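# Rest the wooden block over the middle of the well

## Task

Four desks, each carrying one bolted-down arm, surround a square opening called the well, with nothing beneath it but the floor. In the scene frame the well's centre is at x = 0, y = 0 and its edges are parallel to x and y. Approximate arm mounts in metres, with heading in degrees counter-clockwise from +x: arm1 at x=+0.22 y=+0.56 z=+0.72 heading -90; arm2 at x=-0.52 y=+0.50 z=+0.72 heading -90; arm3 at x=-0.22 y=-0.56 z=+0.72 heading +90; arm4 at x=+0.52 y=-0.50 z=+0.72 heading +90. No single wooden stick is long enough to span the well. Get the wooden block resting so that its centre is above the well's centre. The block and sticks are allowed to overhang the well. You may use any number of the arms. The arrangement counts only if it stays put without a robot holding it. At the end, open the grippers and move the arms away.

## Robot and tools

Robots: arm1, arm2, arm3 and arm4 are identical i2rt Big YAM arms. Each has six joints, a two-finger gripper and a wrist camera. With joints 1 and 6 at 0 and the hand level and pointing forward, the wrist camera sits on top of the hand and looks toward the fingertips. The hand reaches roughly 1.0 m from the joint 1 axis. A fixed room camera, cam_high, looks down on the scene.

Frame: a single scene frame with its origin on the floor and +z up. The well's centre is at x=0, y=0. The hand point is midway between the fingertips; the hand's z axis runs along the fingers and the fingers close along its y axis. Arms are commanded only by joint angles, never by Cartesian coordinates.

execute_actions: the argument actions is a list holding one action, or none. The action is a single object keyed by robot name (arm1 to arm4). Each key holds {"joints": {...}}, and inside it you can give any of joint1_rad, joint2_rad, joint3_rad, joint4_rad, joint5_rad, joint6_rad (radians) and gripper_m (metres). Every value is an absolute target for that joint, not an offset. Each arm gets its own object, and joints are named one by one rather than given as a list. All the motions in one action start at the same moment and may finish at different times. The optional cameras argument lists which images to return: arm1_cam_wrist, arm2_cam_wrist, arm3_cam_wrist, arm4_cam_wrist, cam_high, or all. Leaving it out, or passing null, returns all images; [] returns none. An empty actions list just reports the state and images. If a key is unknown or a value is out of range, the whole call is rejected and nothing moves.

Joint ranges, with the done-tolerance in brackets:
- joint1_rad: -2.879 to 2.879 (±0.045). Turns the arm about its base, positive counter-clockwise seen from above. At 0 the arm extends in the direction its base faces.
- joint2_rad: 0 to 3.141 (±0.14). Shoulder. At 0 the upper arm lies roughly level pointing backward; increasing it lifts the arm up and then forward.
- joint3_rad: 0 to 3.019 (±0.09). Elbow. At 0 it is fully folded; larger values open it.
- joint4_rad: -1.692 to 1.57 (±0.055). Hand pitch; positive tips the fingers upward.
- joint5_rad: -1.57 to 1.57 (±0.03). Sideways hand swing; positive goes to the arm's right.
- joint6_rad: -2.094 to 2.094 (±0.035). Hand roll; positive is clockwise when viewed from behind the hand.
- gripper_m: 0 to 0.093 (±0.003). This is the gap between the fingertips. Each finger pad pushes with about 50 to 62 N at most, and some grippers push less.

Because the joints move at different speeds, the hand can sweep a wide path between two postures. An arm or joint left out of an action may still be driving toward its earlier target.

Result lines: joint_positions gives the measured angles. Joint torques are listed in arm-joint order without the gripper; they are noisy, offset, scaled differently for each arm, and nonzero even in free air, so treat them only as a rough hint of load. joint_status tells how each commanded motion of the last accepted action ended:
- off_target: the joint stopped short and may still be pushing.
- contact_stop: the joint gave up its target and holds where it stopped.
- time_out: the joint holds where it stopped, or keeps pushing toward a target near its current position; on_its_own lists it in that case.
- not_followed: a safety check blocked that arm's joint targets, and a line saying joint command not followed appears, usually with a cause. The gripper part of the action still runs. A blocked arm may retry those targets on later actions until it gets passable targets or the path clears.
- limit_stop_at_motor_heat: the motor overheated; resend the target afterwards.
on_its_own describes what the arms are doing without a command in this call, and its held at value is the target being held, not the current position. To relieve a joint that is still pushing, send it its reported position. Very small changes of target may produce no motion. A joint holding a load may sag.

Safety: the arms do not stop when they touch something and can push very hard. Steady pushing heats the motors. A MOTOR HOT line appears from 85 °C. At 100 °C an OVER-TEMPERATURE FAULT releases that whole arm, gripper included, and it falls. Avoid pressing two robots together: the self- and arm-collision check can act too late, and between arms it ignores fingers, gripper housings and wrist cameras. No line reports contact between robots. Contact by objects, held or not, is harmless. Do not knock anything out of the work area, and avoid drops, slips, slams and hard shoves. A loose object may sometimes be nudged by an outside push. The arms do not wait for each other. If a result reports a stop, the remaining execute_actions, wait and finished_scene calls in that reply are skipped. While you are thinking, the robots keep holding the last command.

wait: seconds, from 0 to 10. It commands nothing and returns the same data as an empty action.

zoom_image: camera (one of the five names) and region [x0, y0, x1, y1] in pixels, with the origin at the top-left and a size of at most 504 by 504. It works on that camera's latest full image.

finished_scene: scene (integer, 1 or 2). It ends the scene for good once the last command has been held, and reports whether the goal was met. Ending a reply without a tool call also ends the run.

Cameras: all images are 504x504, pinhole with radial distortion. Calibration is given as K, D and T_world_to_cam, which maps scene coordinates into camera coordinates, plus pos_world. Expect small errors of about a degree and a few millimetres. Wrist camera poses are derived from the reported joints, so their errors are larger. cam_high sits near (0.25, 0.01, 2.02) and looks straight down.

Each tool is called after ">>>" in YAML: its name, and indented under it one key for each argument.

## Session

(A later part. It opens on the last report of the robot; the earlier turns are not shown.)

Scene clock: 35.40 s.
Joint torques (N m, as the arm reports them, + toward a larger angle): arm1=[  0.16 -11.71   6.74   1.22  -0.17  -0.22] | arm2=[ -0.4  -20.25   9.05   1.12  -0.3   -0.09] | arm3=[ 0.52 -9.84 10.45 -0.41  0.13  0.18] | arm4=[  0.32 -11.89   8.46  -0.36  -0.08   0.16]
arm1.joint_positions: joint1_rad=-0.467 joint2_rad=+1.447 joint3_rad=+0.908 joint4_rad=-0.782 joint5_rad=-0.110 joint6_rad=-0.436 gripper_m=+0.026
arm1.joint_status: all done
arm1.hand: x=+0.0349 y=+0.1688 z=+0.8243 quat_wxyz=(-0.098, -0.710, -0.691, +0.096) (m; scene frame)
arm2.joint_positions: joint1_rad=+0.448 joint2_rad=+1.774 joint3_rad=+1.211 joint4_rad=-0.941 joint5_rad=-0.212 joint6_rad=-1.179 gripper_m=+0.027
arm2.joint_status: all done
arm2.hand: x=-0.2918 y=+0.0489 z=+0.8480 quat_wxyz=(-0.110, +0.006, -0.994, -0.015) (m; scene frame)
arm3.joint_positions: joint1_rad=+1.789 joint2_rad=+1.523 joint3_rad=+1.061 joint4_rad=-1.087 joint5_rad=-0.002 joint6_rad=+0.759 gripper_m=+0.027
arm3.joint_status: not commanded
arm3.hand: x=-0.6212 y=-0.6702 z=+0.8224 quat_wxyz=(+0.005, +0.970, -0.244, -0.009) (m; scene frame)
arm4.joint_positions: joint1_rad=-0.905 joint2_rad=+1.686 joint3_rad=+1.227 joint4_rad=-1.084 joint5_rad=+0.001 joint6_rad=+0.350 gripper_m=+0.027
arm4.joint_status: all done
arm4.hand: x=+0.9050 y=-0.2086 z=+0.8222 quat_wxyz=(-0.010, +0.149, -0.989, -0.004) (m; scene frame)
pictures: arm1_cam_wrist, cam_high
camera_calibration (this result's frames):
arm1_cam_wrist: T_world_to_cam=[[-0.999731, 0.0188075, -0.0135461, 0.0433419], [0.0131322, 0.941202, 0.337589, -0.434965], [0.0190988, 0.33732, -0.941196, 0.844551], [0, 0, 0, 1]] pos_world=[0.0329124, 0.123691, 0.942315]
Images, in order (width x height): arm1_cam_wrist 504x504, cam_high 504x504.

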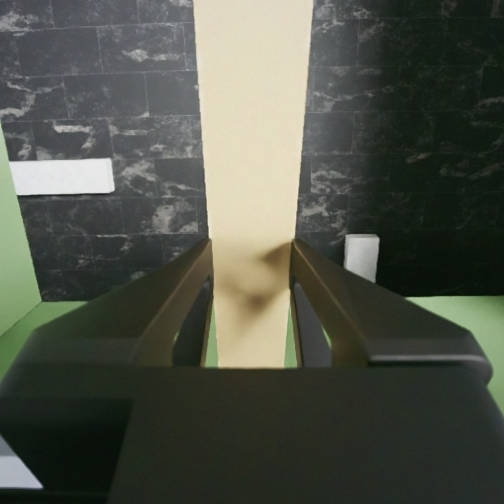

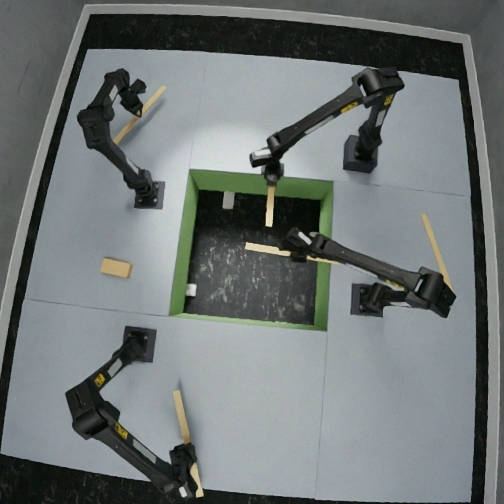

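>>> zoom_image:
  camera: "cam_high"
  region: [230, 160, 356, 286]

Region (230, 160, 356, 286) of cam_high's 504x504 image, scaled by 4.000, with more detail than that image has.

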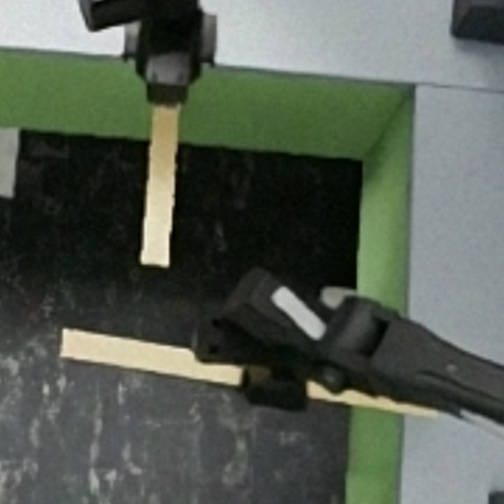

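>>> execute_actions:
  actions:
    - {"arm1": {"joints": {"joint1_rad": -0.412, "joint2_rad": 1.512, "joint3_rad": 0.878, "joint4_rad": -0.686, "joint5_rad": -0.103, "joint6_rad": -0.393}}, "arm3": {"joints": {"joint1_rad": -0.627, "joint2_rad": 1.183, "joint3_rad": 0.9, "joint4_rad": -1.087, "joint5_rad": -0.12, "joint6_rad": -0.58}}}
  cameras: ["cam_high", "arm2_cam_wrist"]

Scene clock: 40.40 s.
Joint torques (N m, as the arm reports them, + toward a larger angle): arm1=[ -0.19 -12.23   6.7    1.55  -0.08   0.02] | arm2=[ -1.69 -20.85   9.02   1.21  -0.26  -0.04] | arm3=[ 0.67 -6.5   9.42  0.39 -0.17 -0.02] | arm4=[  0.12 -11.86   8.46  -0.36  -0.08   0.17]
arm1.joint_positions: joint1_rad=-0.411 joint2_rad=+1.510 joint3_rad=+0.881 joint4_rad=-0.699 joint5_rad=-0.104 joint6_rad=-0.404 gripper_m=+0.026
arm1.joint_status: all done
arm1.hand: x=+0.0550 y=+0.1565 z=+0.7934 quat_wxyz=(-0.098, -0.703, -0.699, +0.090) (m; scene frame)
arm2.joint_positions: joint1_rad=+0.448 joint2_rad=+1.774 joint3_rad=+1.211 joint4_rad=-0.941 joint5_rad=-0.212 joint6_rad=-1.179 gripper_m=+0.027
arm2.joint_status: not commanded
arm2.hand: x=-0.2918 y=+0.0489 z=+0.8480 quat_wxyz=(-0.110, +0.006, -0.994, -0.015) (m; scene frame)
arm3.joint_positions: joint1_rad=-0.629 joint2_rad=+1.180 joint3_rad=+0.894 joint4_rad=-1.087 joint5_rad=-0.119 joint6_rad=-0.567 gripper_m=+0.027
arm3.joint_status: all done
arm3.hand: x=-0.0388 y=-0.2528 z=+0.8861 quat_wxyz=(-0.085, +0.701, -0.703, -0.079) (m; scene frame)
arm4.joint_positions: joint1_rad=-0.905 joint2_rad=+1.686 joint3_rad=+1.227 joint4_rad=-1.084 joint5_rad=+0.001 joint6_rad=+0.350 gripper_m=+0.027
arm4.joint_status: not commanded
arm4.hand: x=+0.9050 y=-0.2086 z=+0.8222 quat_wxyz=(-0.010, +0.149, -0.989, -0.004) (m; scene frame)
pictures: arm2_cam_wrist, cam_high
camera_calibration (this result's frames):
arm2_cam_wrist: T_world_to_cam=[[0.0165972, -0.999265, -0.0345472, 0.0847503], [-0.925225, -0.028448, 0.378352, -0.583585], [-0.379056, 0.0256844, -0.925017, 0.791112], [0, 0, 0, 1]] pos_world=[-0.241478, 0.047767, 0.95552]
Images, in order (width x height): arm2_cam_wrist 504x504, cam_high 504x504.

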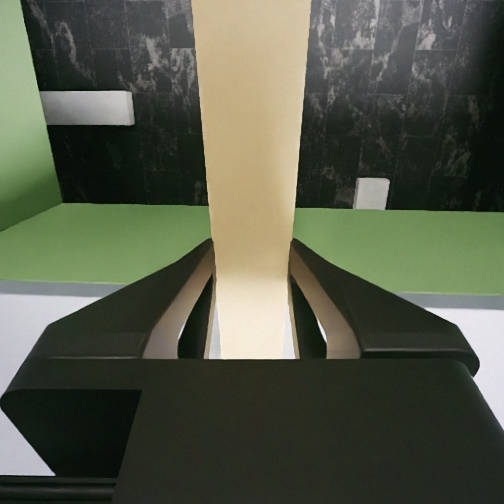

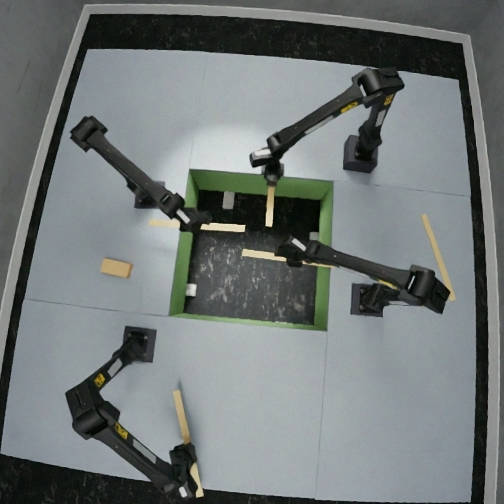

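>>> zoom_image:
  camera: "cam_high"
  region: [220, 170, 346, 296]

>>> zoom_image:
  camera: "cam_high"
  region: [135, 160, 261, 286]

Region (220, 170, 346, 296) of cam_high's 504x504 image, scaled by 4.000, with more detail than that image has.

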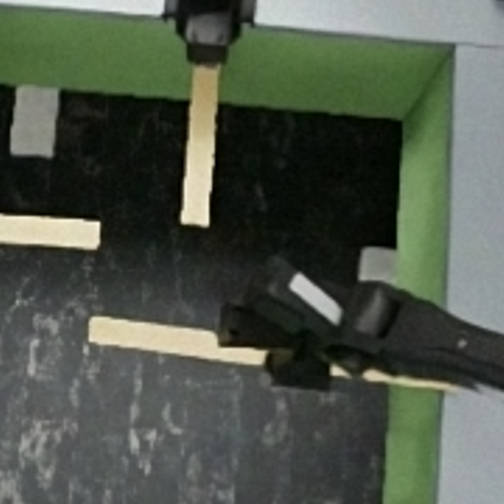

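Region (135, 160, 261, 286) of cam_high's 504x504 image, scaled by 4.000, with more detail than that image has.

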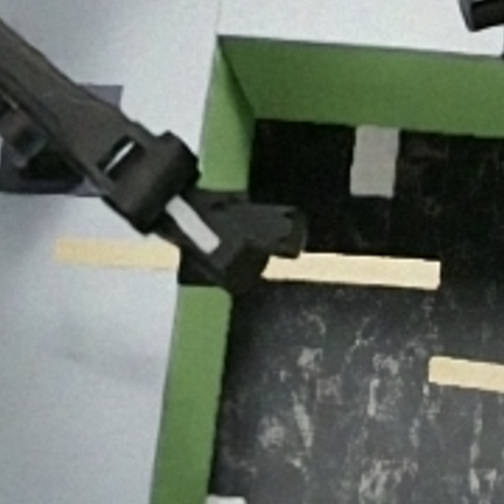

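>>> execute_actions:
  actions:
    - {"arm1": {"joints": {"joint1_rad": -0.43}}, "arm2": {"joints": {"joint1_rad": 0.548, "joint2_rad": 1.938, "joint3_rad": 1.34, "joint4_rad": -0.82, "joint5_rad": -0.206, "joint6_rad": -0.961}}}
  cameras: ["cam_high"]

Scene clock: 43.97 s.
Joint torques (N m, as the arm reports them, + toward a larger angle): arm1=[ -0.59 -12.25   6.71   1.55  -0.08   0.02] | arm2=[ -1.36 -19.9   10.83   1.24  -0.29   0.19] | arm3=[ 0.6  -6.5   9.4   0.38 -0.17 -0.02] | arm4=[  0.38 -11.9    8.45  -0.37  -0.07   0.16]
arm1.joint_positions: joint1_rad=-0.423 joint2_rad=+1.510 joint3_rad=+0.881 joint4_rad=-0.699 joint5_rad=-0.104 joint6_rad=-0.404 gripper_m=+0.026
arm1.joint_status: all done
arm1.hand: x=+0.0502 y=+0.1584 z=+0.7934 quat_wxyz=(-0.097, -0.707, -0.695, +0.090) (m; scene frame)
arm2.joint_positions: joint1_rad=+0.557 joint2_rad=+1.921 joint3_rad=+1.320 joint4_rad=-0.829 joint5_rad=-0.206 joint6_rad=-0.972 gripper_m=+0.027
arm2.joint_status: all done
arm2.hand: x=-0.2155 y=+0.0232 z=+0.8122 quat_wxyz=(-0.123, -0.039, -0.992, +0.001) (m; scene frame)
arm3.joint_positions: joint1_rad=-0.629 joint2_rad=+1.180 joint3_rad=+0.894 joint4_rad=-1.087 joint5_rad=-0.119 joint6_rad=-0.567 gripper_m=+0.027
arm3.joint_status: not commanded
arm3.hand: x=-0.0388 y=-0.2528 z=+0.8861 quat_wxyz=(-0.085, +0.701, -0.703, -0.079) (m; scene frame)
arm4.joint_positions: joint1_rad=-0.905 joint2_rad=+1.686 joint3_rad=+1.227 joint4_rad=-1.084 joint5_rad=+0.001 joint6_rad=+0.350 gripper_m=+0.027
arm4.joint_status: not commanded
arm4.hand: x=+0.9050 y=-0.2086 z=+0.8222 quat_wxyz=(-0.010, +0.149, -0.989, -0.004) (m; scene frame)
pictures: cam_high
Images, in order (width x height): cam_high 504x504.

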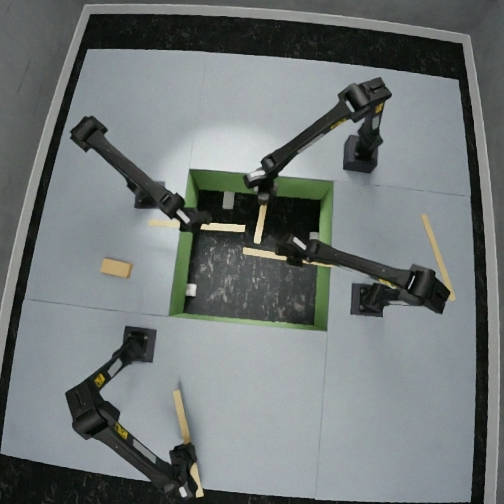

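>>> execute_actions:
  actions:
    - {"arm2": {"joints": {"joint1_rad": 0.627}}}
  cameras: ["cam_high", "arm1_cam_wrist"]

>>> zoom_image:
  camera: "cam_high"
  region: [220, 160, 346, 286]

Scene clock: 45.07 s.
Joint torques (N m, as the arm reports them, + toward a larger angle): arm1=[ -0.64 -12.25   6.71   1.56  -0.08   0.02] | arm2=[ -0.73 -19.82  10.94   1.28  -0.26   0.21] | arm3=[ 0.55 -6.55  9.4   0.39 -0.17 -0.02] | arm4=[  0.33 -11.63   8.44  -0.36  -0.09   0.17]
arm1.joint_positions: joint1_rad=-0.423 joint2_rad=+1.510 joint3_rad=+0.881 joint4_rad=-0.699 joint5_rad=-0.104 joint6_rad=-0.404 gripper_m=+0.026
arm1.joint_status: not commanded
arm1.hand: x=+0.0502 y=+0.1584 z=+0.7934 quat_wxyz=(-0.097, -0.707, -0.695, +0.090) (m; scene frame)
arm2.joint_positions: joint1_rad=+0.634 joint2_rad=+1.921 joint3_rad=+1.320 joint4_rad=-0.829 joint5_rad=-0.206 joint6_rad=-0.971 gripper_m=+0.027
arm2.joint_status: all done
arm2.hand: x=-0.1797 y=+0.0480 z=+0.8124 quat_wxyz=(-0.123, -0.001, -0.992, -0.004) (m; scene frame)
arm3.joint_positions: joint1_rad=-0.629 joint2_rad=+1.180 joint3_rad=+0.894 joint4_rad=-1.087 joint5_rad=-0.119 joint6_rad=-0.567 gripper_m=+0.027
arm3.joint_status: not commanded
arm3.hand: x=-0.0388 y=-0.2528 z=+0.8861 quat_wxyz=(-0.085, +0.701, -0.703, -0.079) (m; scene frame)
arm4.joint_positions: joint1_rad=-0.905 joint2_rad=+1.686 joint3_rad=+1.227 joint4_rad=-1.084 joint5_rad=+0.001 joint6_rad=+0.350 gripper_m=+0.027
arm4.joint_status: not commanded
arm4.hand: x=+0.9050 y=-0.2086 z=+0.8222 quat_wxyz=(-0.010, +0.149, -0.989, -0.004) (m; scene frame)
pictures: arm1_cam_wrist, cam_high
camera_calibration (this result's frames):
arm1_cam_wrist: T_world_to_cam=[[-0.999785, 0.00732989, -0.0194183, 0.0649575], [0.000178906, 0.938575, 0.345075, -0.419799], [0.0207549, 0.344997, -0.938374, 0.815063], [0, 0, 0, 1]] pos_world=[0.0481021, 0.112342, 0.910958]
Images, in order (width x height): arm1_cam_wrist 504x504, cam_high 504x504.

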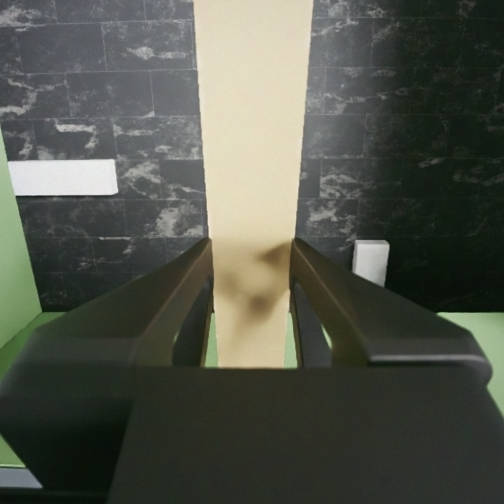

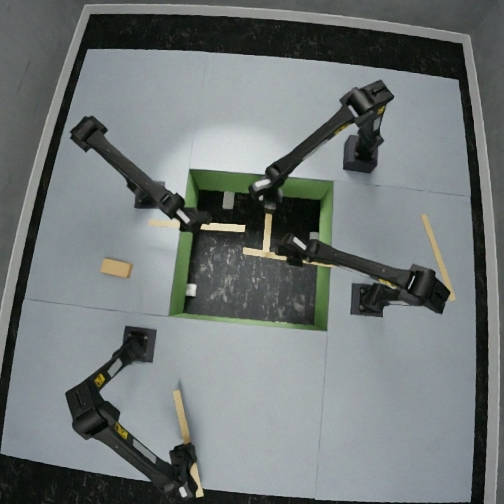

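Region (220, 160, 346, 286) of cam_high's 504x504 image, scaled by 4.000, with more detail than that image has.

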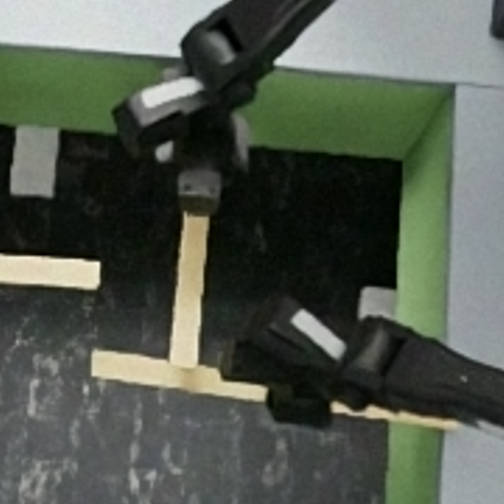

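>>> execute_actions:
  actions:
    - {"arm2": {"joints": {"joint1_rad": 0.638, "joint2_rad": 1.965, "joint4_rad": -0.788}}}
  cameras: ["cam_high"]

>>> zoom_image:
  camera: "cam_high"
  region: [225, 200, 309, 284]

Scene clock: 46.53 s.
Joint torques (N m, as the arm reports them, + toward a larger angle): arm1=[ -0.63 -12.23   6.7    1.55  -0.08   0.02] | arm2=[  0.27 -18.27  10.74   1.69  -0.27   0.19] | arm3=[ 0.56 -6.48  9.4   0.38 -0.17 -0.01] | arm4=[  0.3  -11.83   8.46  -0.37  -0.08   0.17]
arm1.joint_positions: joint1_rad=-0.423 joint2_rad=+1.510 joint3_rad=+0.881 joint4_rad=-0.699 joint5_rad=-0.104 joint6_rad=-0.404 gripper_m=+0.026
arm1.joint_status: not commanded
arm1.hand: x=+0.0502 y=+0.1584 z=+0.7934 quat_wxyz=(-0.097, -0.707, -0.695, +0.090) (m; scene frame)
arm2.joint_positions: joint1_rad=+0.634 joint2_rad=+1.928 joint3_rad=+1.320 joint4_rad=-0.805 joint5_rad=-0.206 joint6_rad=-0.971 gripper_m=+0.027
arm2.joint_status: all done
arm2.hand: x=-0.1770 y=+0.0439 z=+0.8097 quat_wxyz=(-0.128, +0.000, -0.992, +0.003) (m; scene frame)
arm3.joint_positions: joint1_rad=-0.629 joint2_rad=+1.180 joint3_rad=+0.894 joint4_rad=-1.087 joint5_rad=-0.119 joint6_rad=-0.567 gripper_m=+0.027
arm3.joint_status: not commanded
arm3.hand: x=-0.0388 y=-0.2528 z=+0.8861 quat_wxyz=(-0.085, +0.701, -0.703, -0.079) (m; scene frame)
arm4.joint_positions: joint1_rad=-0.905 joint2_rad=+1.686 joint3_rad=+1.227 joint4_rad=-1.084 joint5_rad=+0.001 joint6_rad=+0.350 gripper_m=+0.027
arm4.joint_status: not commanded
arm4.hand: x=+0.9050 y=-0.2086 z=+0.8222 quat_wxyz=(-0.010, +0.149, -0.989, -0.004) (m; scene frame)
pictures: cam_high
Images, in order (width x height): cam_high 504x504.

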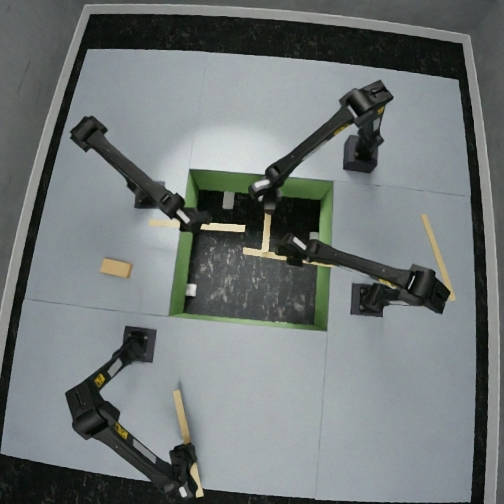

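Region (225, 200, 309, 284) of cam_high's 504x504 image, scaled by 6.000, with more detail than that image has.

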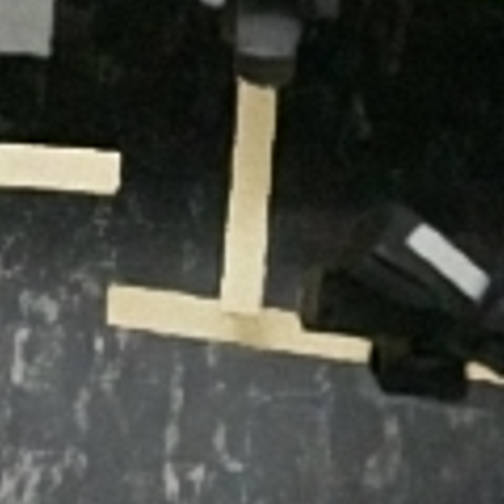

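>>> zoom_image:
  camera: "cam_high"
  region: [405, 205, 468, 268]

>>> zoom_image:
  camera: "cam_high"
  region: [85, 240, 148, 303]

Region (405, 205, 468, 268) of cam_high's 504x504 image, scaled by 8.000, with more detail than that image has.

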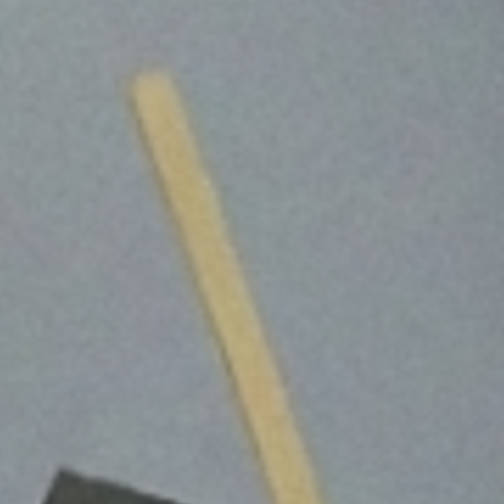

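Region (85, 240, 148, 303) of cam_high's 504x504 image, scaled by 8.000, with more detail than that image has.

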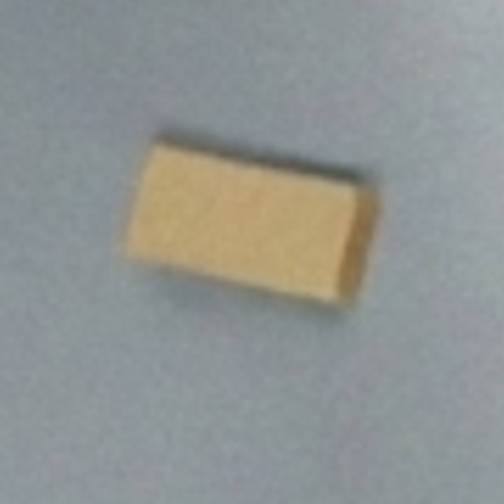

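>>> execute_actions:
  actions:
    - {"arm2": {"joints": {"joint1_rad": 0.648, "joint2_rad": 1.992}}}
  cameras: ["cam_high"]

>>> zoom_image:
  camera: "cam_high"
  region: [225, 200, 309, 284]

Scene clock: 48.43 s.
Joint torques (N m, as the arm reports them, + toward a larger angle): arm1=[ -0.58 -12.26   6.7    1.56  -0.08   0.02] | arm2=[  0.57 -18.93  10.47   1.75  -0.23   0.21] | arm3=[ 0.49 -6.53  9.4   0.38 -0.17 -0.02] | arm4=[  0.08 -11.72   8.47  -0.39  -0.08   0.16]
arm1.joint_positions: joint1_rad=-0.423 joint2_rad=+1.510 joint3_rad=+0.881 joint4_rad=-0.699 joint5_rad=-0.104 joint6_rad=-0.404 gripper_m=+0.026
arm1.joint_status: not commanded
arm1.hand: x=+0.0502 y=+0.1584 z=+0.7934 quat_wxyz=(-0.097, -0.707, -0.695, +0.090) (m; scene frame)
arm2.joint_positions: joint1_rad=+0.638 joint2_rad=+1.962 joint3_rad=+1.320 joint4_rad=-0.804 joint5_rad=-0.206 joint6_rad=-0.971 gripper_m=+0.027
arm2.joint_status: all done
arm2.hand: x=-0.1776 y=+0.0492 z=+0.7908 quat_wxyz=(-0.119, +0.000, -0.993, -0.011) (m; scene frame)
arm3.joint_positions: joint1_rad=-0.629 joint2_rad=+1.180 joint3_rad=+0.894 joint4_rad=-1.087 joint5_rad=-0.119 joint6_rad=-0.567 gripper_m=+0.027
arm3.joint_status: not commanded
arm3.hand: x=-0.0388 y=-0.2528 z=+0.8861 quat_wxyz=(-0.085, +0.701, -0.703, -0.079) (m; scene frame)
arm4.joint_positions: joint1_rad=-0.905 joint2_rad=+1.686 joint3_rad=+1.227 joint4_rad=-1.084 joint5_rad=+0.001 joint6_rad=+0.350 gripper_m=+0.027
arm4.joint_status: not commanded
arm4.hand: x=+0.9050 y=-0.2086 z=+0.8222 quat_wxyz=(-0.010, +0.149, -0.989, -0.004) (m; scene frame)
pictures: cam_high
Images, in order (width x height): cam_high 504x504.

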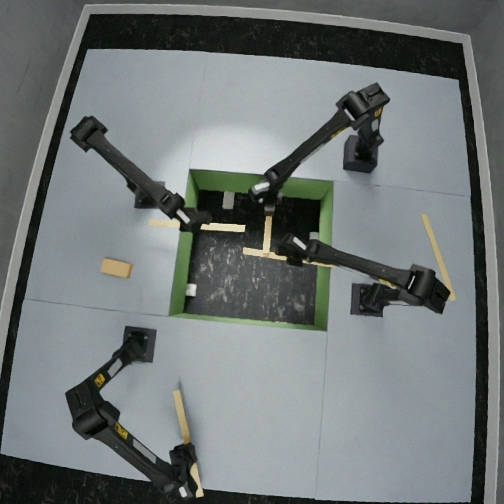

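Region (225, 200, 309, 284) of cam_high's 504x504 image, scaled by 6.000, with more detail than that image has.

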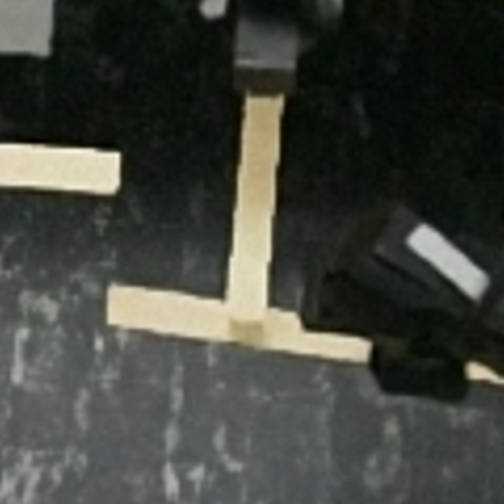

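>>> execute_actions:
  actions:
    - {"arm2": {"joints": {"gripper_m": 0.05}}}
  cameras: ["cam_high", "arm2_cam_wrist"]

Scene clock: 49.60 s.
Joint torques (N m, as the arm reports them, + toward a larger angle): arm1=[ -0.64 -12.3    6.69   1.53  -0.08   0.02] | arm2=[  0.73 -19.18  10.73   1.4   -0.29   0.12] | arm3=[ 0.49 -6.53  9.41  0.38 -0.17 -0.02] | arm4=[  0.24 -11.74   8.45  -0.34  -0.08   0.16]
arm1.joint_positions: joint1_rad=-0.423 joint2_rad=+1.510 joint3_rad=+0.881 joint4_rad=-0.699 joint5_rad=-0.104 joint6_rad=-0.404 gripper_m=+0.026
arm1.joint_status: not commanded
arm1.hand: x=+0.0502 y=+0.1584 z=+0.7934 quat_wxyz=(-0.097, -0.707, -0.695, +0.090) (m; scene frame)
arm2.joint_positions: joint1_rad=+0.638 joint2_rad=+1.962 joint3_rad=+1.320 joint4_rad=-0.804 joint5_rad=-0.206 joint6_rad=-0.971 gripper_m=+0.050
arm2.joint_status: all done
arm2.hand: x=-0.1776 y=+0.0492 z=+0.7908 quat_wxyz=(-0.119, +0.000, -0.993, -0.011) (m; scene frame)
arm3.joint_positions: joint1_rad=-0.629 joint2_rad=+1.180 joint3_rad=+0.894 joint4_rad=-1.087 joint5_rad=-0.119 joint6_rad=-0.567 gripper_m=+0.027
arm3.joint_status: not commanded
arm3.hand: x=-0.0388 y=-0.2528 z=+0.8861 quat_wxyz=(-0.085, +0.701, -0.703, -0.079) (m; scene frame)
arm4.joint_positions: joint1_rad=-0.905 joint2_rad=+1.686 joint3_rad=+1.227 joint4_rad=-1.084 joint5_rad=+0.001 joint6_rad=+0.350 gripper_m=+0.027
arm4.joint_status: not commanded
arm4.hand: x=+0.9050 y=-0.2086 z=+0.8222 quat_wxyz=(-0.010, +0.149, -0.989, -0.004) (m; scene frame)
pictures: arm2_cam_wrist, cam_high
camera_calibration (this result's frames):
arm2_cam_wrist: T_world_to_cam=[[0.00397599, -0.999593, -0.0282578, 0.0740429], [-0.932303, -0.0139252, 0.361411, -0.444844], [-0.361657, 0.0249078, -0.931978, 0.790116], [0, 0, 0, 1]] pos_world=[-0.129272, 0.0481381, 0.899235]
Images, in order (width x height): arm2_cam_wrist 504x504, cam_high 504x504.

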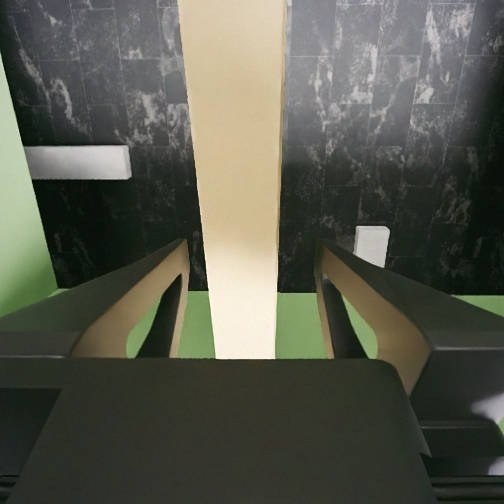

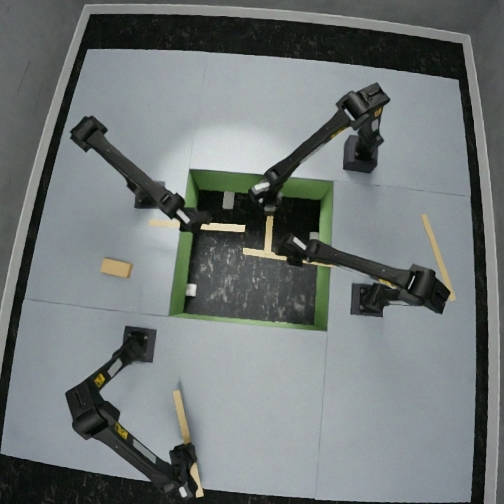

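>>> execute_actions:
  actions:
    - {"arm2": {"joints": {"joint2_rad": 1.6, "gripper_m": 0.08}}}
  cameras: ["cam_high", "arm2_cam_wrist"]

>>> zoom_image:
  camera: "cam_high"
  region: [220, 160, 346, 286]

Scene clock: 52.13 s.
Joint torques (N m, as the arm reports them, + toward a larger angle): arm1=[ -0.64 -12.23   6.71   1.56  -0.08   0.02] | arm2=[  0.33 -14.9   12.41   2.14  -0.2    0.18] | arm3=[ 0.51 -6.55  9.41  0.37 -0.17 -0.03] | arm4=[  0.14 -11.8    8.46  -0.34  -0.08   0.16]
arm1.joint_positions: joint1_rad=-0.423 joint2_rad=+1.510 joint3_rad=+0.881 joint4_rad=-0.699 joint5_rad=-0.104 joint6_rad=-0.404 gripper_m=+0.026
arm1.joint_status: not commanded
arm1.hand: x=+0.0502 y=+0.1584 z=+0.7934 quat_wxyz=(-0.097, -0.707, -0.695, +0.090) (m; scene frame)
arm2.joint_positions: joint1_rad=+0.638 joint2_rad=+1.571 joint3_rad=+1.329 joint4_rad=-0.800 joint5_rad=-0.206 joint6_rad=-0.971 gripper_m=+0.080
arm2.joint_status: all done
arm2.hand: x=-0.1674 y=+0.0322 z=+1.0136 quat_wxyz=(-0.227, +0.020, -0.961, +0.155) (m; scene frame)
arm3.joint_positions: joint1_rad=-0.629 joint2_rad=+1.180 joint3_rad=+0.894 joint4_rad=-1.087 joint5_rad=-0.119 joint6_rad=-0.567 gripper_m=+0.027
arm3.joint_status: not commanded
arm3.hand: x=-0.0388 y=-0.2528 z=+0.8861 quat_wxyz=(-0.085, +0.701, -0.703, -0.079) (m; scene frame)
arm4.joint_positions: joint1_rad=-0.905 joint2_rad=+1.686 joint3_rad=+1.227 joint4_rad=-1.084 joint5_rad=+0.001 joint6_rad=+0.350 gripper_m=+0.027
arm4.joint_status: not commanded
arm4.hand: x=+0.9050 y=-0.2086 z=+0.8222 quat_wxyz=(-0.010, +0.149, -0.989, -0.004) (m; scene frame)
pictures: arm2_cam_wrist, cam_high
camera_calibration (this result's frames):
arm2_cam_wrist: T_world_to_cam=[[-0.0288558, -0.952999, 0.301596, -0.278067], [-0.988451, 0.0721097, 0.133284, -0.297066], [-0.148768, -0.294266, -0.944074, 1.06005], [0, 0, 0, 1]] pos_world=[-0.143958, 0.0683595, 1.12422]
Images, in order (width x height): arm2_cam_wrist 504x504, cam_high 504x504.

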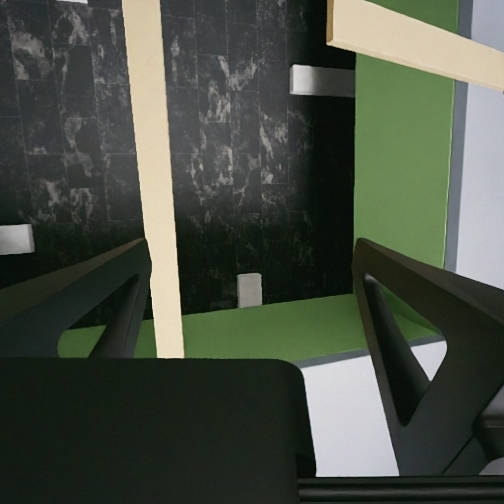

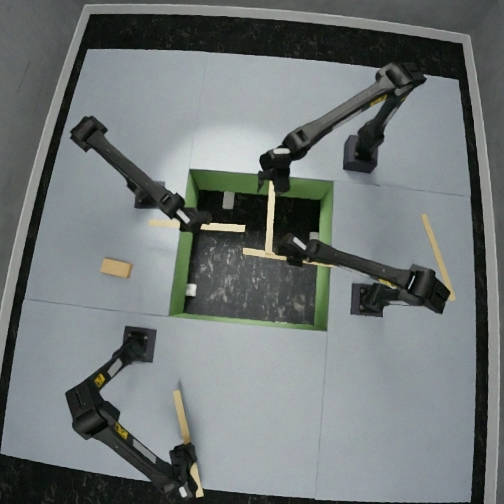

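Region (220, 160, 346, 286) of cam_high's 504x504 image, scaled by 4.000, with more detail than that image has.

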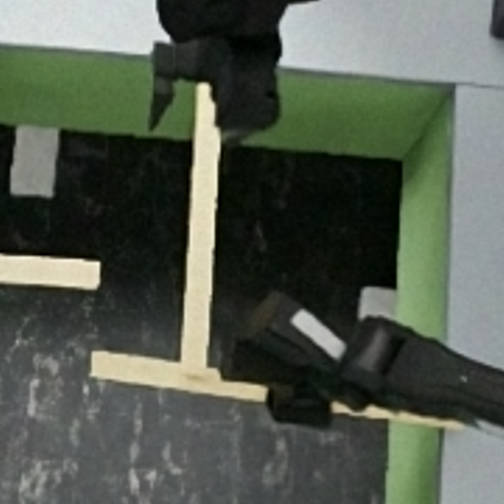

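>>> execute_actions:
  actions: []
  cameras: ["cam_high"]

>>> zoom_image:
  camera: "cam_high"
  region: [225, 200, 309, 284]

Scene clock: 52.53 s.
Joint torques (N m, as the arm reports them, + toward a larger angle): arm1=[ -0.62 -12.21   6.72   1.56  -0.08   0.02] | arm2=[  0.23 -14.62  12.38   2.03  -0.22   0.14] | arm3=[ 0.51 -6.51  9.4   0.38 -0.17 -0.02] | arm4=[  0.29 -11.66   8.47  -0.34  -0.07   0.17]
arm1.joint_positions: joint1_rad=-0.423 joint2_rad=+1.510 joint3_rad=+0.881 joint4_rad=-0.699 joint5_rad=-0.104 joint6_rad=-0.404 gripper_m=+0.026
arm1.joint_status: not commanded
arm1.hand: x=+0.0502 y=+0.1584 z=+0.7934 quat_wxyz=(-0.097, -0.707, -0.695, +0.090) (m; scene frame)
arm2.joint_positions: joint1_rad=+0.638 joint2_rad=+1.571 joint3_rad=+1.329 joint4_rad=-0.800 joint5_rad=-0.206 joint6_rad=-0.971 gripper_m=+0.080
arm2.joint_status: all done
arm2.hand: x=-0.1674 y=+0.0322 z=+1.0136 quat_wxyz=(-0.227, +0.020, -0.961, +0.155) (m; scene frame)
arm3.joint_positions: joint1_rad=-0.629 joint2_rad=+1.180 joint3_rad=+0.894 joint4_rad=-1.087 joint5_rad=-0.119 joint6_rad=-0.567 gripper_m=+0.027
arm3.joint_status: not commanded
arm3.hand: x=-0.0388 y=-0.2528 z=+0.8861 quat_wxyz=(-0.085, +0.701, -0.703, -0.079) (m; scene frame)
arm4.joint_positions: joint1_rad=-0.905 joint2_rad=+1.686 joint3_rad=+1.227 joint4_rad=-1.084 joint5_rad=+0.001 joint6_rad=+0.350 gripper_m=+0.027
arm4.joint_status: not commanded
arm4.hand: x=+0.9050 y=-0.2086 z=+0.8222 quat_wxyz=(-0.010, +0.149, -0.989, -0.004) (m; scene frame)
pictures: cam_high
Images, in order (width x height): cam_high 504x504.

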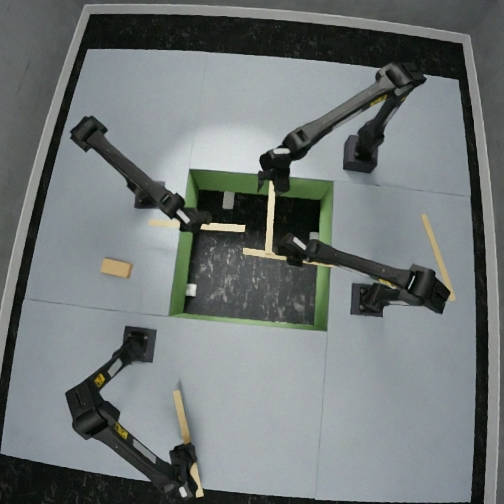

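Region (225, 200, 309, 284) of cam_high's 504x504 image, scaled by 6.000, with more detail than that image has.

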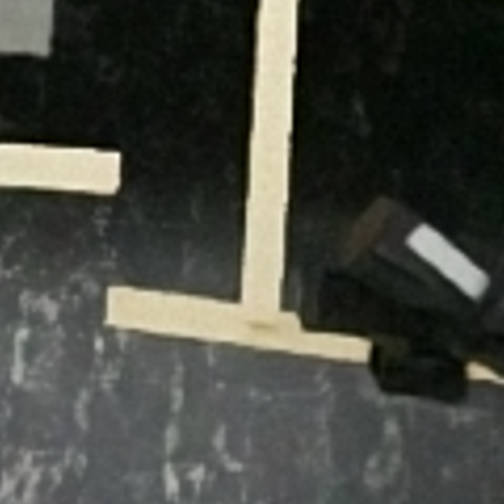

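>>> execute_actions:
  actions:
    - {"arm2": {"joints": {"joint2_rad": 2.012, "joint4_rad": -0.76}}}
  cameras: ["arm2_cam_wrist"]

Scene clock: 54.60 s.
Joint torques (N m, as the arm reports them, + toward a larger angle): arm1=[ -0.65 -12.26   6.71   1.54  -0.08   0.02] | arm2=[  0.68 -23.62   9.63   1.3   -0.26   0.17] | arm3=[ 0.54 -6.53  9.39  0.37 -0.16 -0.02] | arm4=[  0.35 -11.81   8.46  -0.37  -0.08   0.17]
arm1.joint_positions: joint1_rad=-0.423 joint2_rad=+1.510 joint3_rad=+0.881 joint4_rad=-0.699 joint5_rad=-0.104 joint6_rad=-0.404 gripper_m=+0.026
arm1.joint_status: not commanded
arm1.hand: x=+0.0502 y=+0.1584 z=+0.7934 quat_wxyz=(-0.097, -0.707, -0.695, +0.090) (m; scene frame)
arm2.joint_positions: joint1_rad=+0.638 joint2_rad=+2.019 joint3_rad=+1.326 joint4_rad=-0.771 joint5_rad=-0.206 joint6_rad=-0.971 gripper_m=+0.080
arm2.joint_status: all done
arm2.hand: x=-0.1769 y=+0.0484 z=+0.7626 quat_wxyz=(-0.114, -0.001, -0.993, -0.019) (m; scene frame)
arm3.joint_positions: joint1_rad=-0.629 joint2_rad=+1.180 joint3_rad=+0.894 joint4_rad=-1.087 joint5_rad=-0.119 joint6_rad=-0.567 gripper_m=+0.027
arm3.joint_status: not commanded
arm3.hand: x=-0.0388 y=-0.2528 z=+0.8861 quat_wxyz=(-0.085, +0.701, -0.703, -0.079) (m; scene frame)
arm4.joint_positions: joint1_rad=-0.905 joint2_rad=+1.686 joint3_rad=+1.227 joint4_rad=-1.084 joint5_rad=+0.001 joint6_rad=+0.350 gripper_m=+0.027
arm4.joint_status: not commanded
arm4.hand: x=+0.9050 y=-0.2086 z=+0.8222 quat_wxyz=(-0.010, +0.149, -0.989, -0.004) (m; scene frame)
pictures: arm2_cam_wrist
camera_calibration (this result's frames):
arm2_cam_wrist: T_world_to_cam=[[0.00368524, -0.999032, -0.0438391, 0.084172], [-0.928505, -0.0196963, 0.370798, -0.44016], [-0.371302, 0.0393383, -0.927678, 0.758365], [0, 0, 0, 1]] pos_world=[-0.127418, 0.0455882, 0.870419]
Images, in order (width x height): arm2_cam_wrist 504x504.

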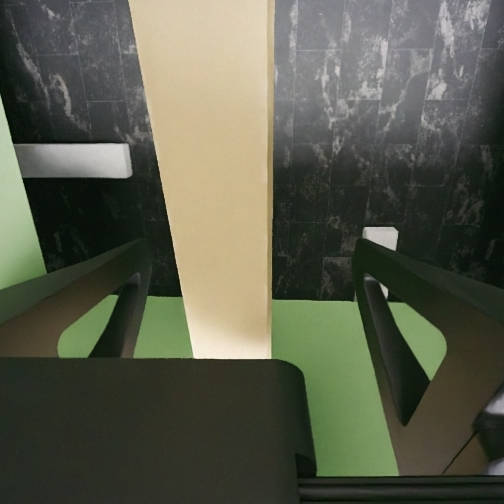

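>>> execute_actions:
  actions:
    - {"arm2": {"joints": {"joint4_rad": -0.745, "gripper_m": 0.02}}}
  cameras: ["arm2_cam_wrist", "cam_high"]

>>> zoom_image:
  camera: "cam_high"
  region: [225, 200, 309, 284]

Scene clock: 55.60 s.
Joint torques (N m, as the arm reports them, + toward a larger angle): arm1=[ -0.72 -12.19   6.71   1.55  -0.09   0.02] | arm2=[ -0.36 -22.54   9.67   1.49  -0.22   0.16] | arm3=[ 0.55 -6.51  9.4   0.38 -0.16 -0.02] | arm4=[  0.19 -11.67   8.49  -0.39  -0.08   0.15]
arm1.joint_positions: joint1_rad=-0.423 joint2_rad=+1.510 joint3_rad=+0.881 joint4_rad=-0.699 joint5_rad=-0.103 joint6_rad=-0.404 gripper_m=+0.026
arm1.joint_status: not commanded
arm1.hand: x=+0.0502 y=+0.1585 z=+0.7934 quat_wxyz=(-0.097, -0.707, -0.695, +0.090) (m; scene frame)
arm2.joint_positions: joint1_rad=+0.639 joint2_rad=+2.019 joint3_rad=+1.326 joint4_rad=-0.761 joint5_rad=-0.207 joint6_rad=-0.969 gripper_m=+0.027
arm2.joint_status: gripper_m off_target (ended at +0.027, target +0.020); the others done
arm2.hand: x=-0.1752 y=+0.0464 z=+0.7628 quat_wxyz=(-0.117, -0.001, -0.993, -0.015) (m; scene frame)
arm3.joint_positions: joint1_rad=-0.629 joint2_rad=+1.180 joint3_rad=+0.894 joint4_rad=-1.087 joint5_rad=-0.119 joint6_rad=-0.567 gripper_m=+0.027
arm3.joint_status: not commanded
arm3.hand: x=-0.0388 y=-0.2528 z=+0.8861 quat_wxyz=(-0.085, +0.701, -0.703, -0.079) (m; scene frame)
arm4.joint_positions: joint1_rad=-0.905 joint2_rad=+1.686 joint3_rad=+1.227 joint4_rad=-1.084 joint5_rad=+0.001 joint6_rad=+0.350 gripper_m=+0.027
arm4.joint_status: not commanded
arm4.hand: x=+0.9050 y=-0.2086 z=+0.8222 quat_wxyz=(-0.010, +0.149, -0.989, -0.004) (m; scene frame)
pictures: arm2_cam_wrist, cam_high
camera_calibration (this result's frames):
arm2_cam_wrist: T_world_to_cam=[[0.00282037, -0.999366, -0.0355009, 0.0757091], [-0.930805, -0.0155995, 0.365184, -0.435077], [-0.365506, 0.0320145, -0.930258, 0.762636], [0, 0, 0, 1]] pos_world=[-0.126437, 0.0444587, 0.871019]
Images, in order (width x height): arm2_cam_wrist 504x504, cam_high 504x504.

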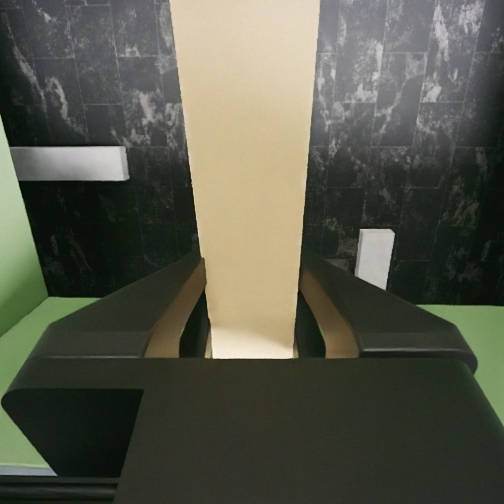

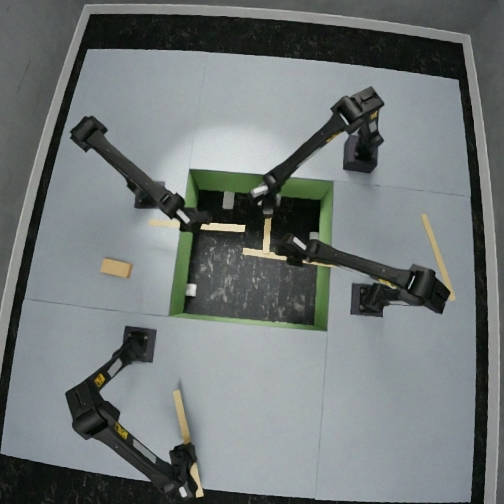

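Region (225, 200, 309, 284) of cam_high's 504x504 image, scaled by 6.000, with more detail than that image has.

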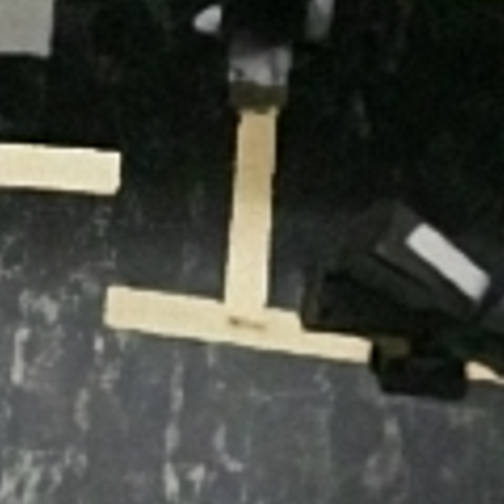

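>>> execute_actions:
  actions:
    - {"arm3": {"joints": {"joint1_rad": -0.477, "joint2_rad": 1.436, "joint3_rad": 1.055, "joint4_rad": -0.947, "joint5_rad": -0.091, "joint6_rad": -0.429}}}
  cameras: ["cam_high"]

>>> zoom_image:
  camera: "cam_high"
  region: [160, 170, 286, 296]

Scene clock: 57.83 s.
Joint torques (N m, as the arm reports them, + toward a larger angle): arm1=[ -0.62 -12.23   6.71   1.55  -0.09   0.02] | arm2=[  0.39 -22.9    9.62   1.57  -0.23   0.14] | arm3=[ -0.19 -10.22  11.46   0.79  -0.09   0.19] | arm4=[  0.28 -11.7    8.48  -0.34  -0.07   0.17]
arm1.joint_positions: joint1_rad=-0.423 joint2_rad=+1.510 joint3_rad=+0.881 joint4_rad=-0.699 joint5_rad=-0.103 joint6_rad=-0.404 gripper_m=+0.026
arm1.joint_status: not commanded
arm1.hand: x=+0.0502 y=+0.1585 z=+0.7934 quat_wxyz=(-0.097, -0.707, -0.695, +0.090) (m; scene frame)
arm2.joint_positions: joint1_rad=+0.639 joint2_rad=+2.019 joint3_rad=+1.326 joint4_rad=-0.761 joint5_rad=-0.207 joint6_rad=-0.969 gripper_m=+0.027
arm2.joint_status: not commanded
arm2.hand: x=-0.1752 y=+0.0464 z=+0.7628 quat_wxyz=(-0.117, -0.001, -0.993, -0.015) (m; scene frame)
arm3.joint_positions: joint1_rad=-0.470 joint2_rad=+1.442 joint3_rad=+1.019 joint4_rad=-0.957 joint5_rad=-0.091 joint6_rad=-0.442 gripper_m=+0.027
arm3.joint_status: all done
arm3.hand: x=-0.0528 y=-0.1567 z=+0.8447 quat_wxyz=(-0.074, +0.713, -0.693, -0.076) (m; scene frame)
arm4.joint_positions: joint1_rad=-0.905 joint2_rad=+1.686 joint3_rad=+1.227 joint4_rad=-1.084 joint5_rad=+0.001 joint6_rad=+0.350 gripper_m=+0.027
arm4.joint_status: not commanded
arm4.hand: x=+0.9050 y=-0.2086 z=+0.8222 quat_wxyz=(-0.010, +0.149, -0.989, -0.004) (m; scene frame)
pictures: cam_high
Images, in order (width x height): cam_high 504x504.

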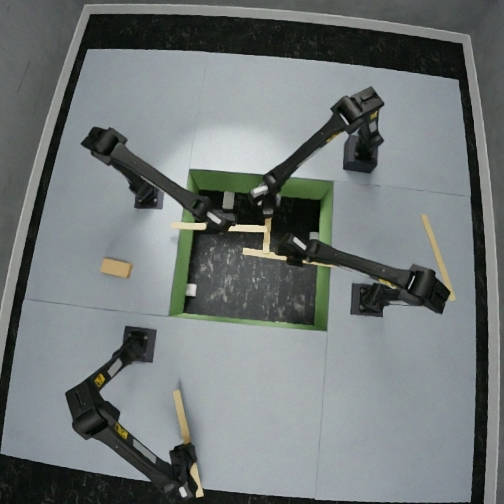

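Region (160, 170, 286, 296) of cam_high's 504x504 image, scaled by 4.000, with more detail than that image has.

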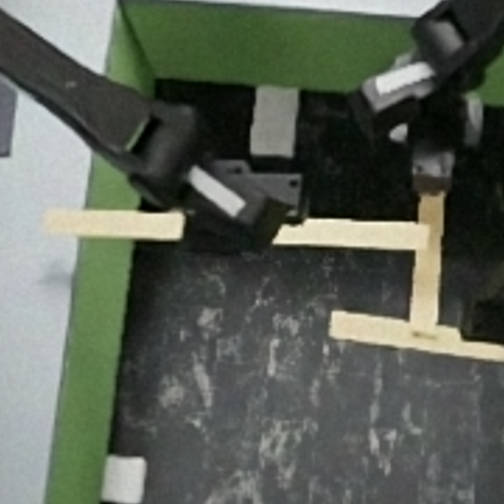

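>>> execute_actions:
  actions:
    - {"arm3": {"joints": {"joint2_rad": 1.515, "joint3_rad": 0.958, "joint4_rad": -0.803}}}
  cameras: ["cam_high"]

>>> zoom_image:
  camera: "cam_high"
  region: [160, 170, 286, 296]

Scene clock: 59.50 s.
Joint torques (N m, as the arm reports them, + toward a larger angle): arm1=[ -0.65 -12.25   6.7    1.54  -0.09   0.02] | arm2=[ -0.19 -23.5    9.68   1.32  -0.25   0.16] | arm3=[ -0.16 -10.5    8.85   1.03  -0.09   0.2 ] | arm4=[  0.24 -11.69   8.44  -0.37  -0.08   0.15]
arm1.joint_positions: joint1_rad=-0.423 joint2_rad=+1.510 joint3_rad=+0.881 joint4_rad=-0.699 joint5_rad=-0.103 joint6_rad=-0.404 gripper_m=+0.026
arm1.joint_status: not commanded
arm1.hand: x=+0.0502 y=+0.1585 z=+0.7934 quat_wxyz=(-0.097, -0.707, -0.695, +0.090) (m; scene frame)
arm2.joint_positions: joint1_rad=+0.639 joint2_rad=+2.019 joint3_rad=+1.326 joint4_rad=-0.761 joint5_rad=-0.207 joint6_rad=-0.969 gripper_m=+0.027
arm2.joint_status: not commanded
arm2.hand: x=-0.1752 y=+0.0464 z=+0.7628 quat_wxyz=(-0.117, -0.001, -0.993, -0.015) (m; scene frame)
arm3.joint_positions: joint1_rad=-0.470 joint2_rad=+1.521 joint3_rad=+0.945 joint4_rad=-0.818 joint5_rad=-0.091 joint6_rad=-0.442 gripper_m=+0.027
arm3.joint_status: all done
arm3.hand: x=-0.0532 y=-0.1575 z=+0.7905 quat_wxyz=(-0.068, +0.713, -0.693, -0.074) (m; scene frame)
arm4.joint_positions: joint1_rad=-0.905 joint2_rad=+1.686 joint3_rad=+1.227 joint4_rad=-1.084 joint5_rad=+0.001 joint6_rad=+0.350 gripper_m=+0.027
arm4.joint_status: not commanded
arm4.hand: x=+0.9050 y=-0.2086 z=+0.8222 quat_wxyz=(-0.010, +0.149, -0.989, -0.004) (m; scene frame)
pictures: cam_high
Images, in order (width x height): cam_high 504x504.

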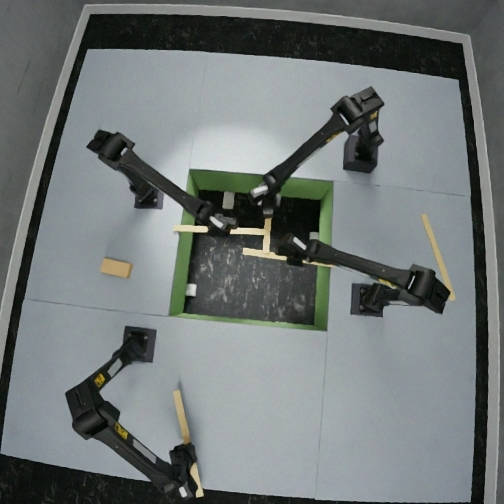

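Region (160, 170, 286, 296) of cam_high's 504x504 image, scaled by 4.000, with more detail than that image has.

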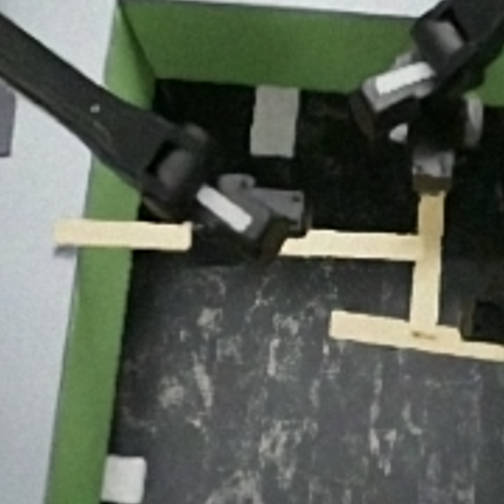

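>>> execute_actions:
  actions:
    - {"arm3": {"joints": {"joint4_rad": -0.773}}}
  cameras: ["cam_high"]

>>> zoom_image:
  camera: "cam_high"
  region: [225, 200, 309, 284]

>>> zoom_image:
  camera: "cam_high"
  region: [160, 200, 223, 263]

Scene clock: 60.50 s.
Joint torques (N m, as the arm reports them, + toward a larger angle): arm1=[ -0.62 -12.26   6.7    1.54  -0.08   0.02] | arm2=[  0.67 -22.68   9.67   1.38  -0.27   0.13] | arm3=[ -0.19 -10.46   8.84   1.06  -0.09   0.21] | arm4=[  0.2  -11.81   8.46  -0.38  -0.08   0.16]
arm1.joint_positions: joint1_rad=-0.423 joint2_rad=+1.510 joint3_rad=+0.881 joint4_rad=-0.699 joint5_rad=-0.103 joint6_rad=-0.404 gripper_m=+0.026
arm1.joint_status: not commanded
arm1.hand: x=+0.0502 y=+0.1585 z=+0.7934 quat_wxyz=(-0.097, -0.707, -0.695, +0.090) (m; scene frame)
arm2.joint_positions: joint1_rad=+0.639 joint2_rad=+2.019 joint3_rad=+1.326 joint4_rad=-0.761 joint5_rad=-0.207 joint6_rad=-0.969 gripper_m=+0.027
arm2.joint_status: not commanded
arm2.hand: x=-0.1752 y=+0.0464 z=+0.7628 quat_wxyz=(-0.117, -0.001, -0.993, -0.015) (m; scene frame)
arm3.joint_positions: joint1_rad=-0.470 joint2_rad=+1.521 joint3_rad=+0.945 joint4_rad=-0.790 joint5_rad=-0.091 joint6_rad=-0.442 gripper_m=+0.027
arm3.joint_status: all done
arm3.hand: x=-0.0504 y=-0.1512 z=+0.7918 quat_wxyz=(-0.081, +0.713, -0.692, -0.079) (m; scene frame)
arm4.joint_positions: joint1_rad=-0.905 joint2_rad=+1.686 joint3_rad=+1.227 joint4_rad=-1.084 joint5_rad=+0.001 joint6_rad=+0.350 gripper_m=+0.027
arm4.joint_status: not commanded
arm4.hand: x=+0.9050 y=-0.2086 z=+0.8222 quat_wxyz=(-0.010, +0.149, -0.989, -0.004) (m; scene frame)
pictures: cam_high
Images, in order (width x height): cam_high 504x504.

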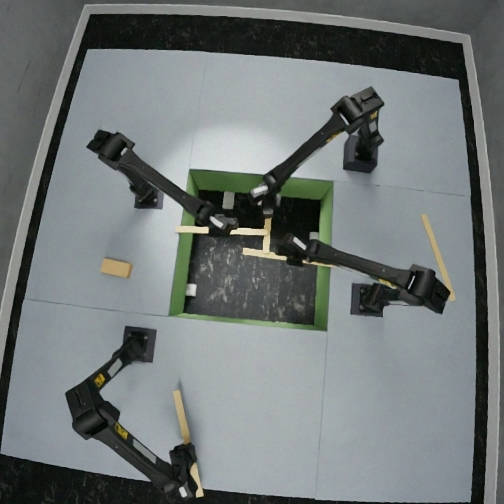

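Region (225, 200, 309, 284) of cam_high's 504x504 image, scaled by 6.000, with more detail than that image has.

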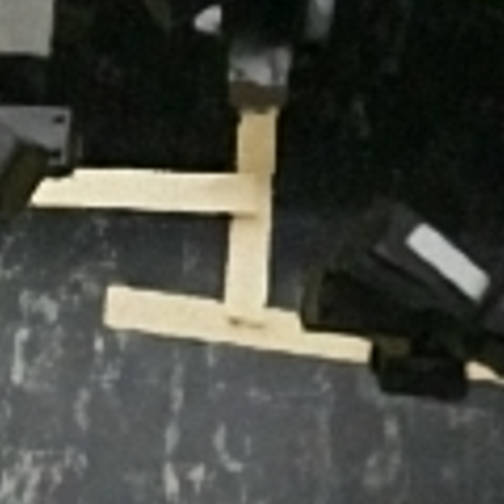

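Region (160, 200, 223, 263) of cam_high's 504x504 image, scaled by 8.000, with more detail than that image has.

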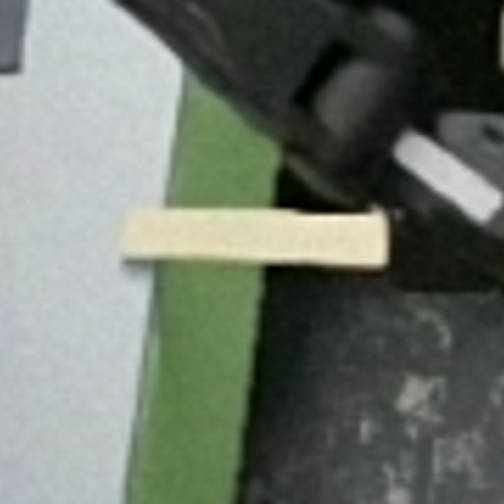

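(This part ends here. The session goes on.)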